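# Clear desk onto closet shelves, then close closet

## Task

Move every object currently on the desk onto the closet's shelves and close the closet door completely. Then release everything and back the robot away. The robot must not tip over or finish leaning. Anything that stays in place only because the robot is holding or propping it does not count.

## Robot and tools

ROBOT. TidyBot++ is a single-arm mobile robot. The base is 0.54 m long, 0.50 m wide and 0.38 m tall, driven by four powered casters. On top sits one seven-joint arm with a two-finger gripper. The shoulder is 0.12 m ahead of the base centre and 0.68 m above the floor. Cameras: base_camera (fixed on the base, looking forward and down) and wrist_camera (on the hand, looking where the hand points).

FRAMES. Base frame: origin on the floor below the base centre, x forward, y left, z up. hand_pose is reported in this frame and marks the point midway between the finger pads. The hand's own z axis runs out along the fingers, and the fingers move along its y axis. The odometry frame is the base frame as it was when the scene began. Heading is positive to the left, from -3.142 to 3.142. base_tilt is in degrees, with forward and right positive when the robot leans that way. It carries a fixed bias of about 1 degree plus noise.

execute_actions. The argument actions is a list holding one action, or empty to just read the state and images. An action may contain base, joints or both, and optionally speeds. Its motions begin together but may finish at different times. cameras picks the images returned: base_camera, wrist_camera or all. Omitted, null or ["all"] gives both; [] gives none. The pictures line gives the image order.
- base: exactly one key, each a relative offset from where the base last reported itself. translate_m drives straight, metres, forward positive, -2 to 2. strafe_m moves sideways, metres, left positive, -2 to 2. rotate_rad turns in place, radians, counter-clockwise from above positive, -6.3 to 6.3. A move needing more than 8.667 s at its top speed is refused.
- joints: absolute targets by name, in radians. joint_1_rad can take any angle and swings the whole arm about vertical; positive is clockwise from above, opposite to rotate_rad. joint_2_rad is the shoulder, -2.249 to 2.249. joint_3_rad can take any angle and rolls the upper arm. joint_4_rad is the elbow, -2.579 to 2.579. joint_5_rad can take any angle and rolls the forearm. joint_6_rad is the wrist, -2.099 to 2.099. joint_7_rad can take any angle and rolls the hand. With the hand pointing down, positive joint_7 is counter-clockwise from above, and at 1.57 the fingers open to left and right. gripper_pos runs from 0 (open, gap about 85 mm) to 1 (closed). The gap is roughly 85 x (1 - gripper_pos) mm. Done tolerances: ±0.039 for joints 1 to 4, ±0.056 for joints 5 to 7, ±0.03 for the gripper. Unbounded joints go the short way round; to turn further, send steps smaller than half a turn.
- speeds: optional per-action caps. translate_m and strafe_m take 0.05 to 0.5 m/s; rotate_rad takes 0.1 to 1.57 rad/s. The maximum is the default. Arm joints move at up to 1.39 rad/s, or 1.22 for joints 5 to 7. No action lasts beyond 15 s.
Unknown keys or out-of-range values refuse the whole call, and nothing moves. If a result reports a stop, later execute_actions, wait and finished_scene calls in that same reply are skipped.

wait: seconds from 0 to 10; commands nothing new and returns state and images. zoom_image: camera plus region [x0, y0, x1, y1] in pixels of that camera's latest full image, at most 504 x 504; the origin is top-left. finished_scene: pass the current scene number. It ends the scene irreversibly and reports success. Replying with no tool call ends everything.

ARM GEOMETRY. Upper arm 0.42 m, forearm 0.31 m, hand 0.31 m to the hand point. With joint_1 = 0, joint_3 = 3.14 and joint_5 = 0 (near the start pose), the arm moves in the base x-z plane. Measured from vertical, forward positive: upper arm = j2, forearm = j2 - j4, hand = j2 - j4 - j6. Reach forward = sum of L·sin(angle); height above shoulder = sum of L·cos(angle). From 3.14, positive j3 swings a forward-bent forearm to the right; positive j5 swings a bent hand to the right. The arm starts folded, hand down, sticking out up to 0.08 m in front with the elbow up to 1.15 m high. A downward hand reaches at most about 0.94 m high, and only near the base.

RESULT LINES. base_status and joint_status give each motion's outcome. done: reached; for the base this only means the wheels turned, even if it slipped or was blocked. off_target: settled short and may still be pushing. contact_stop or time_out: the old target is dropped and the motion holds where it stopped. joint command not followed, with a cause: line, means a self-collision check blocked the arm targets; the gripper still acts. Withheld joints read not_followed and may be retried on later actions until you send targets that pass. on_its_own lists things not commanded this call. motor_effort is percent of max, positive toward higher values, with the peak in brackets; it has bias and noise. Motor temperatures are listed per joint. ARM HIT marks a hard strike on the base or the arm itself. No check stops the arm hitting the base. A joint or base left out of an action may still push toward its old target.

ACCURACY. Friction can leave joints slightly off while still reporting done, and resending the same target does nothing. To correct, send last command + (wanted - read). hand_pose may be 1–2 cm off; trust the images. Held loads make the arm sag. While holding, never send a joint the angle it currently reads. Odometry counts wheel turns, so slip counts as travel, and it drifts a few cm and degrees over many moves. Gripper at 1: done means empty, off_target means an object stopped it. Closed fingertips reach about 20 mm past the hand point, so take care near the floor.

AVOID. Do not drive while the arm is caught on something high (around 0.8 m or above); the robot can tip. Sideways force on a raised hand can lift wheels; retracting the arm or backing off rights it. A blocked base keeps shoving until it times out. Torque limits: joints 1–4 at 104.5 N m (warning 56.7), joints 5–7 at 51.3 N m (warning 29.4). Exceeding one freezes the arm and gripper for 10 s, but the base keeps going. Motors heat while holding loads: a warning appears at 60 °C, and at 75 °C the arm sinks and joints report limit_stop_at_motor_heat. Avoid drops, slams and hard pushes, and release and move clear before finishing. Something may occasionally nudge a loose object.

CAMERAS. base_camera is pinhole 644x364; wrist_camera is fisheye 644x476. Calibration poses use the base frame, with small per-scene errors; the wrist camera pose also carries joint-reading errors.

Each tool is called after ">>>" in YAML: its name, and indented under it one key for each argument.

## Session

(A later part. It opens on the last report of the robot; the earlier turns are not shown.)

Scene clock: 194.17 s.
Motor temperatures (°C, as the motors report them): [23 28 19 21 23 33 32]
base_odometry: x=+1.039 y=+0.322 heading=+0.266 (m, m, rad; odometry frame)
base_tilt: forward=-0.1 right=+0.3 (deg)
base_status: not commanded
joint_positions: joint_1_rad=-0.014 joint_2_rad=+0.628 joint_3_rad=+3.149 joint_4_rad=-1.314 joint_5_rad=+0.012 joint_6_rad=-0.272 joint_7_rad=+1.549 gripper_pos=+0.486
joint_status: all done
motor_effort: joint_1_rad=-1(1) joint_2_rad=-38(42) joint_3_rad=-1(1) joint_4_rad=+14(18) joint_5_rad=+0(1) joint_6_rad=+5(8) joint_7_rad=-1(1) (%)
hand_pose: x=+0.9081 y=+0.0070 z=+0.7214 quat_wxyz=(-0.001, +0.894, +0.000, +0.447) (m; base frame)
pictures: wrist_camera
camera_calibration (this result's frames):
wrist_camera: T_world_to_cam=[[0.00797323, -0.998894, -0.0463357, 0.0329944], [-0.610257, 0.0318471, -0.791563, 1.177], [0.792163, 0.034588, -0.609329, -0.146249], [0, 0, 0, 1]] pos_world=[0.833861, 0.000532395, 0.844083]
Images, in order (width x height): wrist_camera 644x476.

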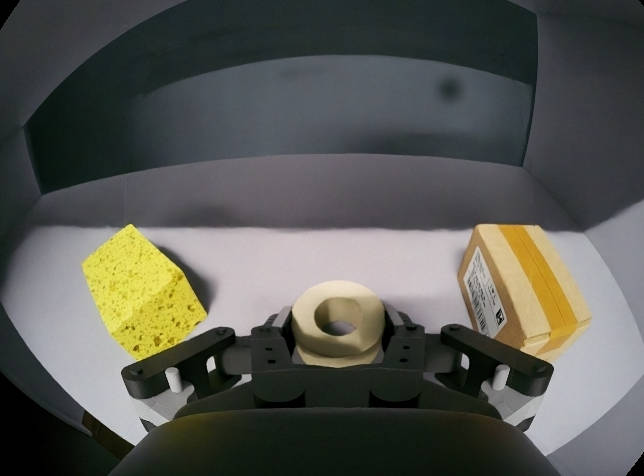

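>>> execute_actions:
  actions:
    - {"joints":{"gripper_pos":0.2}}
  cameras: []

>>> execute_actions:
  actions:
    - {"base":{"translate_m":-0.25},"joints":{"joint_2_rad":0.6}}
  cameras: []

>>> execute_actions:
  actions:
    - {"base":{"rotate_rad":-0.085},"joints":{"joint_2_rad":-0.35,"joint_4_rad":-2.06,"joint_6_rad":0.16,"gripper_pos":1}}
  cameras: ["wrist_camera"]

>>> execute_actions:
  actions:
    - {"base":{"strafe_m":0.36}}

Scene clock: 200.00 s.
Motor temperatures (°C, as the motors report them): [23 28 19 21 23 33 32]
base_odometry: x=+1.039 y=+0.322 heading=+0.266 (m, m, rad; odometry frame)
base_tilt: forward=-0.1 right=+0.3 (deg)
base_status: not commanded
joint_positions: joint_1_rad=-0.014 joint_2_rad=+0.628 joint_3_rad=+3.149 joint_4_rad=-1.314 joint_5_rad=+0.012 joint_6_rad=-0.272 joint_7_rad=+1.549 gripper_pos=+0.200
joint_status: all done
motor_effort: joint_1_rad=-1(1) joint_2_rad=-41(43) joint_3_rad=-1(1) joint_4_rad=+18(17) joint_5_rad=+0(1) joint_6_rad=+7(8) joint_7_rad=-1(1) (%)
hand_pose: x=+0.9081 y=+0.0070 z=+0.7215 quat_wxyz=(-0.001, +0.894, +0.000, +0.447) (m; base frame)
pictures: none
No camera images: the call's "cameras" was empty. Leave "cameras" out to get every camera's image.

Scene clock: 201.87 s.
Motor temperatures (°C, as the motors report them): [23 29 19 21 23 33 32]
base_odometry: x=+0.797 y=+0.256 heading=+0.266 (m, m, rad; odometry frame)
base_tilt: forward=-0.1 right=+0.3 (deg)
base_status: done
joint_positions: joint_1_rad=-0.014 joint_2_rad=+0.603 joint_3_rad=+3.148 joint_4_rad=-1.315 joint_5_rad=+0.012 joint_6_rad=-0.272 joint_7_rad=+1.549 gripper_pos=+0.200
joint_status: all done
motor_effort: joint_1_rad=-1(6) joint_2_rad=-41(45) joint_3_rad=-1(3) joint_4_rad=+18(18) joint_5_rad=+0(0) joint_6_rad=+7(8) joint_7_rad=+0(1) (%)
hand_pose: x=+0.9068 y=+0.0078 z=+0.7410 quat_wxyz=(-0.001, +0.889, +0.000, +0.458) (m; base frame)
pictures: none
No camera images: the call's "cameras" was empty. Leave "cameras" out to get every camera's image.

Scene clock: 204.10 s.
Motor temperatures (°C, as the motors report them): [23 29 19 21 23 33 32]
base_odometry: x=+0.797 y=+0.256 heading=+0.180 (m, m, rad; odometry frame)
base_tilt: forward=-0.1 right=+0.3 (deg)
base_status: done
joint_positions: joint_1_rad=-0.009 joint_2_rad=-0.345 joint_3_rad=+3.150 joint_4_rad=-2.039 joint_5_rad=+0.012 joint_6_rad=+0.117 joint_7_rad=+1.549 gripper_pos=+0.999
joint_status: all done
motor_effort: joint_1_rad=-1(5) joint_2_rad=-9(42) joint_3_rad=-1(4) joint_4_rad=+19(19) joint_5_rad=+0(1) joint_6_rad=+9(9) joint_7_rad=+0(1) (%)
hand_pose: x=+0.6001 y=+0.0013 z=+1.0370 quat_wxyz=(-0.005, +0.710, -0.003, +0.705) (m; base frame)
pictures: wrist_camera
camera_calibration (this result's frames):
wrist_camera: T_world_to_cam=[[0.0356347, -0.998425, -0.0433267, 0.0246438], [-0.0201152, 0.0426289, -0.998888, 1.09991], [0.999162, 0.0364667, -0.0185645, -0.446584], [0, 0, 0, 1]] pos_world=[0.467457, -0.00599769, 1.09147]
Images, in order (width x height): wrist_camera 644x476.

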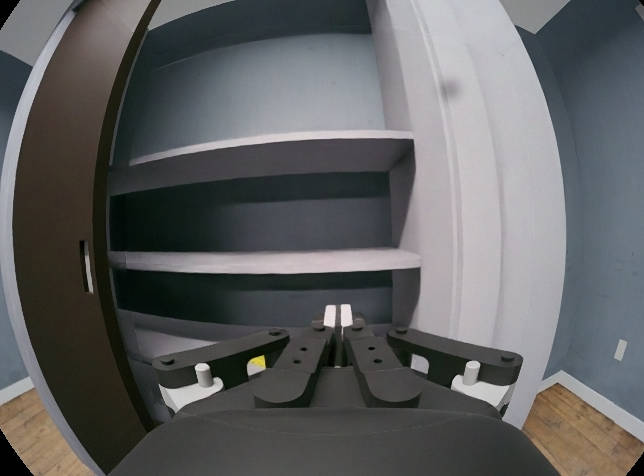

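Scene clock: 206.23 s.
Motor temperatures (°C, as the motors report them): [23 28 19 21 23 33 32]
base_odometry: x=+0.733 y=+0.610 heading=+0.180 (m, m, rad; odometry frame)
base_tilt: forward=-0.2 right=+0.4 (deg)
base_status: done
joint_positions: joint_1_rad=-0.009 joint_2_rad=-0.345 joint_3_rad=+3.145 joint_4_rad=-2.040 joint_5_rad=+0.012 joint_6_rad=+0.118 joint_7_rad=+1.549 gripper_pos=+0.999
joint_status: not commanded
motor_effort: joint_1_rad=-1(2) joint_2_rad=-9(11) joint_3_rad=+0(3) joint_4_rad=+19(19) joint_5_rad=+0(1) joint_6_rad=+9(9) joint_7_rad=+0(1) (%)
hand_pose: x=+0.6000 y=+0.0041 z=+1.0370 quat_wxyz=(-0.006, +0.709, -0.001, +0.705) (m; base frame)
pictures: base_camera, wrist_camera
camera_calibration (this result's frames):
wrist_camera: T_world_to_cam=[[0.0403383, -0.998318, -0.0416314, 0.0229068], [-0.0196264, 0.0408656, -0.998972, 1.09958], [0.998993, 0.0411139, -0.0179449, -0.447149], [0, 0, 0, 1]] pos_world=[0.467356, -0.00368265, 1.09138]
Images, in order (width x height): base_camera 644x364, wrist_camera 644x476.

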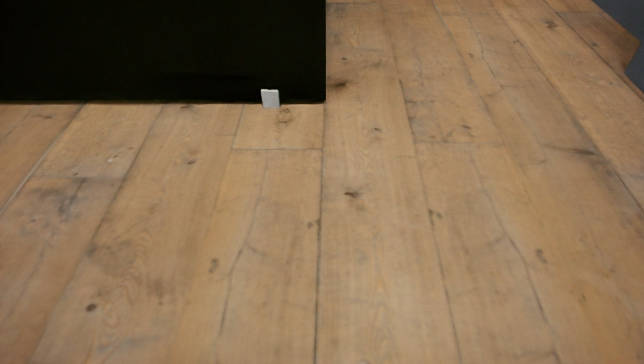

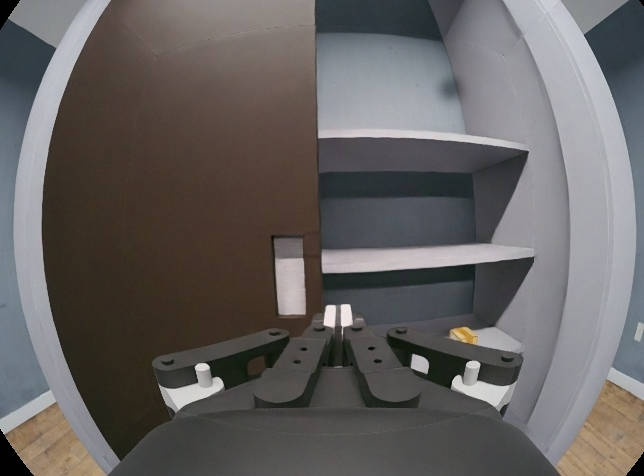

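>>> execute_actions:
  actions:
    - {"base":{"strafe_m":0.053}}
  cameras: []

>>> execute_actions:
  actions:
    - {"base":{"translate_m":0.11}}

Scene clock: 209.60 s.
Motor temperatures (°C, as the motors report them): [23 28 19 21 23 33 32]
base_odometry: x=+0.723 y=+0.662 heading=+0.181 (m, m, rad; odometry frame)
base_tilt: forward=-0.2 right=+0.3 (deg)
base_status: done
joint_positions: joint_1_rad=-0.009 joint_2_rad=-0.345 joint_3_rad=+3.143 joint_4_rad=-2.040 joint_5_rad=+0.012 joint_6_rad=+0.118 joint_7_rad=+1.549 gripper_pos=+0.999
joint_status: not commanded
motor_effort: joint_1_rad=-1(0) joint_2_rad=-8(11) joint_3_rad=+0(3) joint_4_rad=+19(20) joint_5_rad=-1(1) joint_6_rad=+9(9) joint_7_rad=-1(0) (%)
hand_pose: x=+0.6000 y=+0.0055 z=+1.0370 quat_wxyz=(-0.007, +0.709, +0.000, +0.705) (m; base frame)
pictures: none
No camera images: the call's "cameras" was empty. Leave "cameras" out to get every camera's image.

Scene clock: 210.90 s.
Motor temperatures (°C, as the motors report them): [23 28 19 21 23 33 32]
base_odometry: x=+0.831 y=+0.682 heading=+0.181 (m, m, rad; odometry frame)
base_tilt: forward=-0.1 right=+0.3 (deg)
base_status: done
joint_positions: joint_1_rad=-0.009 joint_2_rad=-0.343 joint_3_rad=+3.143 joint_4_rad=-2.041 joint_5_rad=+0.012 joint_6_rad=+0.119 joint_7_rad=+1.549 gripper_pos=+0.999
joint_status: not commanded
motor_effort: joint_1_rad=-1(1) joint_2_rad=-10(13) joint_3_rad=+0(0) joint_4_rad=+19(20) joint_5_rad=+0(0) joint_6_rad=+9(10) joint_7_rad=-1(0) (%)
hand_pose: x=+0.6007 y=+0.0055 z=+1.0357 quat_wxyz=(-0.007, +0.710, +0.000, +0.704) (m; base frame)
pictures: base_camera, wrist_camera
camera_calibration (this result's frames):
wrist_camera: T_world_to_cam=[[0.0425198, -0.998258, -0.0408921, 0.0221281], [-0.0217704, 0.0399937, -0.998963, 1.0995], [0.998858, 0.0433659, -0.020032, -0.445717], [0, 0, 0, 1]] pos_world=[0.468204, -0.00255468, 1.09034]
Images, in order (width x height): base_camera 644x364, wrist_camera 644x476.

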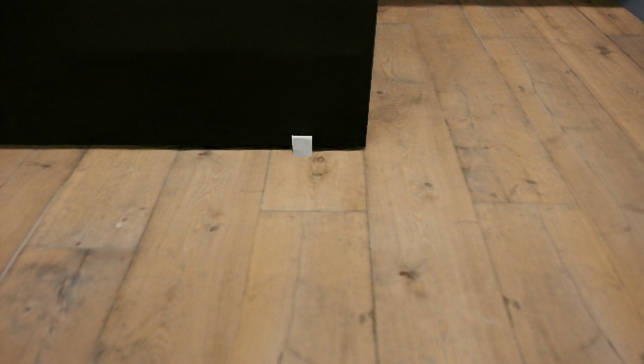

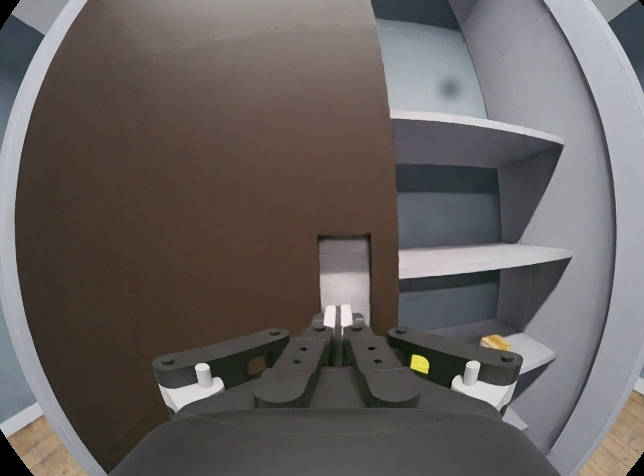

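>>> execute_actions:
  actions:
    - {"base":{"strafe_m":-0.007}}
  cameras: []

>>> execute_actions:
  actions:
    - {"base":{"translate_m":0.033},"speeds":{"translate_m":0.05}}
  cameras: ["wrist_camera"]

>>> execute_actions:
  actions:
    - {"base":{"strafe_m":-0.53},"speeds":{"strafe_m":0.13}}

Scene clock: 214.33 s.
Motor temperatures (°C, as the motors report them): [23 28 19 21 23 33 32]
base_odometry: x=+0.832 y=+0.675 heading=+0.181 (m, m, rad; odometry frame)
base_tilt: forward=-0.1 right=+0.3 (deg)
base_status: done
joint_positions: joint_1_rad=-0.009 joint_2_rad=-0.343 joint_3_rad=+3.143 joint_4_rad=-2.041 joint_5_rad=+0.012 joint_6_rad=+0.119 joint_7_rad=+1.549 gripper_pos=+0.999
joint_status: not commanded
motor_effort: joint_1_rad=-1(2) joint_2_rad=-10(11) joint_3_rad=+0(2) joint_4_rad=+19(20) joint_5_rad=+0(0) joint_6_rad=+9(9) joint_7_rad=-1(0) (%)
hand_pose: x=+0.6007 y=+0.0053 z=+1.0357 quat_wxyz=(-0.007, +0.710, +0.000, +0.704) (m; base frame)
pictures: none
No camera images: the call's "cameras" was empty. Leave "cameras" out to get every camera's image.

Scene clock: 215.53 s.
Motor temperatures (°C, as the motors report them): [23 28 19 21 23 33 32]
base_odometry: x=+0.865 y=+0.681 heading=+0.181 (m, m, rad; odometry frame)
base_tilt: forward=-0.1 right=+0.3 (deg)
base_status: done
joint_positions: joint_1_rad=-0.009 joint_2_rad=-0.361 joint_3_rad=+3.143 joint_4_rad=-2.050 joint_5_rad=+0.012 joint_6_rad=+0.120 joint_7_rad=+1.549 gripper_pos=+0.999
joint_status: not commanded
motor_effort: joint_1_rad=-1(0) joint_2_rad=-6(11) joint_3_rad=+0(1) joint_4_rad=+19(23) joint_5_rad=+0(0) joint_6_rad=+8(12) joint_7_rad=+0(1) (%)
hand_pose: x=+0.5937 y=+0.0052 z=+1.0389 quat_wxyz=(-0.007, +0.707, +0.000, +0.708) (m; base frame)
pictures: wrist_camera
camera_calibration (this result's frames):
wrist_camera: T_world_to_cam=[[0.0425508, -0.998264, -0.0407197, 0.0220673], [-0.0119065, 0.0402471, -0.999119, 1.09685], [0.999023, 0.0429981, -0.0101733, -0.448946], [0, 0, 0, 1]] pos_world=[0.460628, -0.00281224, 1.09222]
Images, in order (width x height): wrist_camera 644x476.

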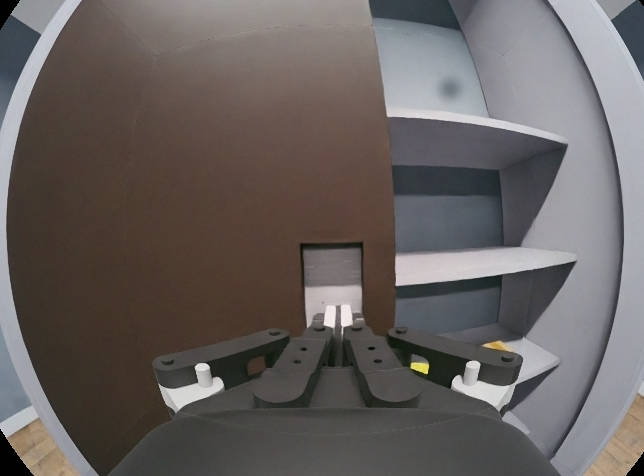

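Scene clock: 220.27 s.
Motor temperatures (°C, as the motors report them): [23 28 19 21 23 33 32]
base_odometry: x=+0.961 y=+0.160 heading=+0.181 (m, m, rad; odometry frame)
base_tilt: forward=-0.2 right=+0.3 (deg)
base_status: done
joint_positions: joint_1_rad=-0.035 joint_2_rad=-0.360 joint_3_rad=+3.135 joint_4_rad=-2.050 joint_5_rad=+0.012 joint_6_rad=+0.121 joint_7_rad=+1.549 gripper_pos=+0.999
joint_status: not commanded
motor_effort: joint_1_rad=+1(7) joint_2_rad=-9(10) joint_3_rad=+3(9) joint_4_rad=+19(21) joint_5_rad=-1(1) joint_6_rad=+9(10) joint_7_rad=+0(0) (%)
hand_pose: x=+0.5938 y=+0.0218 z=+1.0383 quat_wxyz=(-0.017, +0.707, +0.012, +0.707) (m; base frame)
pictures: base_camera, wrist_camera
camera_calibration (this result's frames):
wrist_camera: T_world_to_cam=[[0.0753275, -0.996436, -0.037961, 0.0162655], [-0.0138003, 0.0370238, -0.999219, 1.09694], [0.997063, 0.0757925, -0.0109622, -0.44848], [0, 0, 0, 1]] pos_world=[0.461075, 0.00958613, 1.09178]
Images, in order (width x height): base_camera 644x364, wrist_camera 644x476.

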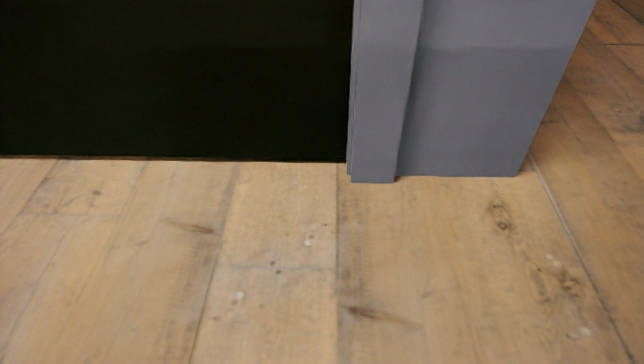

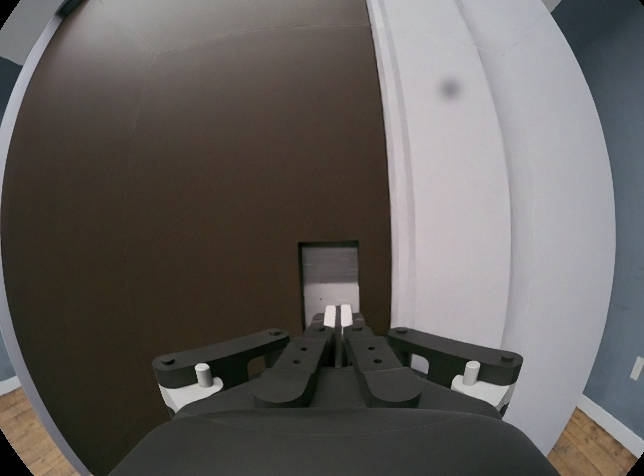

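>>> execute_actions:
  actions:
    - {"base":{"strafe_m":-0.02},"speeds":{"strafe_m":0.05}}
  cameras: []

>>> execute_actions:
  actions:
    - {"base":{"translate_m":-0.7},"joints":{"joint_1_rad":-0.06}}
  cameras: ["wrist_camera"]

>>> zoom_image:
  camera: "wrist_camera"
  region: [40,0,400,420]

Scene clock: 225.10 s.
Motor temperatures (°C, as the motors report them): [23 28 19 21 23 33 32]
base_odometry: x=+0.964 y=+0.140 heading=+0.181 (m, m, rad; odometry frame)
base_tilt: forward=-0.2 right=+0.3 (deg)
base_status: done
joint_positions: joint_1_rad=-0.038 joint_2_rad=-0.360 joint_3_rad=+3.108 joint_4_rad=-2.050 joint_5_rad=+0.012 joint_6_rad=+0.121 joint_7_rad=+1.549 gripper_pos=+0.999
joint_status: not commanded
motor_effort: joint_1_rad=+5(7) joint_2_rad=-8(8) joint_3_rad=+8(10) joint_4_rad=+19(19) joint_5_rad=-1(1) joint_6_rad=+9(9) joint_7_rad=+0(1) (%)
hand_pose: x=+0.5924 y=+0.0392 z=+1.0381 quat_wxyz=(-0.024, +0.706, +0.026, +0.707) (m; base frame)
pictures: none
No camera images: the call's "cameras" was empty. Leave "cameras" out to get every camera's image.

Scene clock: 227.87 s.
Motor temperatures (°C, as the motors report them): [23 28 19 21 23 33 32]
base_odometry: x=+0.276 y=+0.014 heading=+0.181 (m, m, rad; odometry frame)
base_tilt: forward=-0.1 right=+0.3 (deg)
base_status: done
joint_positions: joint_1_rad=-0.044 joint_2_rad=-0.352 joint_3_rad=+3.134 joint_4_rad=-2.050 joint_5_rad=+0.012 joint_6_rad=+0.121 joint_7_rad=+1.549 gripper_pos=+0.999
joint_status: all done
motor_effort: joint_1_rad=-1(5) joint_2_rad=-9(11) joint_3_rad=+0(7) joint_4_rad=+19(20) joint_5_rad=+0(1) joint_6_rad=+9(9) joint_7_rad=+0(1) (%)
hand_pose: x=+0.5961 y=+0.0272 z=+1.0349 quat_wxyz=(-0.021, +0.709, +0.016, +0.705) (m; base frame)
pictures: wrist_camera
camera_calibration (this result's frames):
wrist_camera: T_world_to_cam=[[0.0859079, -0.995585, -0.0378205, 0.0149002], [-0.0210947, 0.0361347, -0.999124, 1.09765], [0.99608, 0.0866305, -0.0178973, -0.443809], [0, 0, 0, 1]] pos_world=[0.463944, 0.0136185, 1.08931]
Images, in order (width x height): wrist_camera 644x476.

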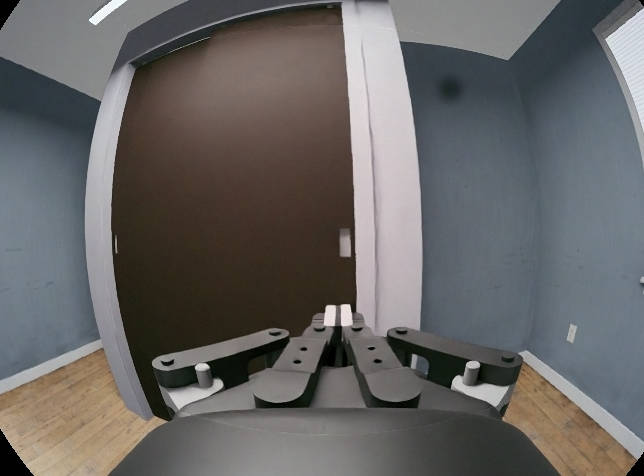

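Region (40, 0, 400, 420) of wrist_camera's 644x476 image, scaled by 1.200; it fills the left 432 columns of this view, and the rest is white.

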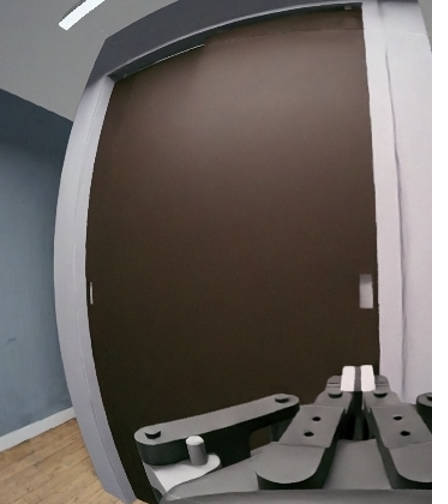

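>>> finished_scene:
  scene: 1

The scene is finished: the task was done.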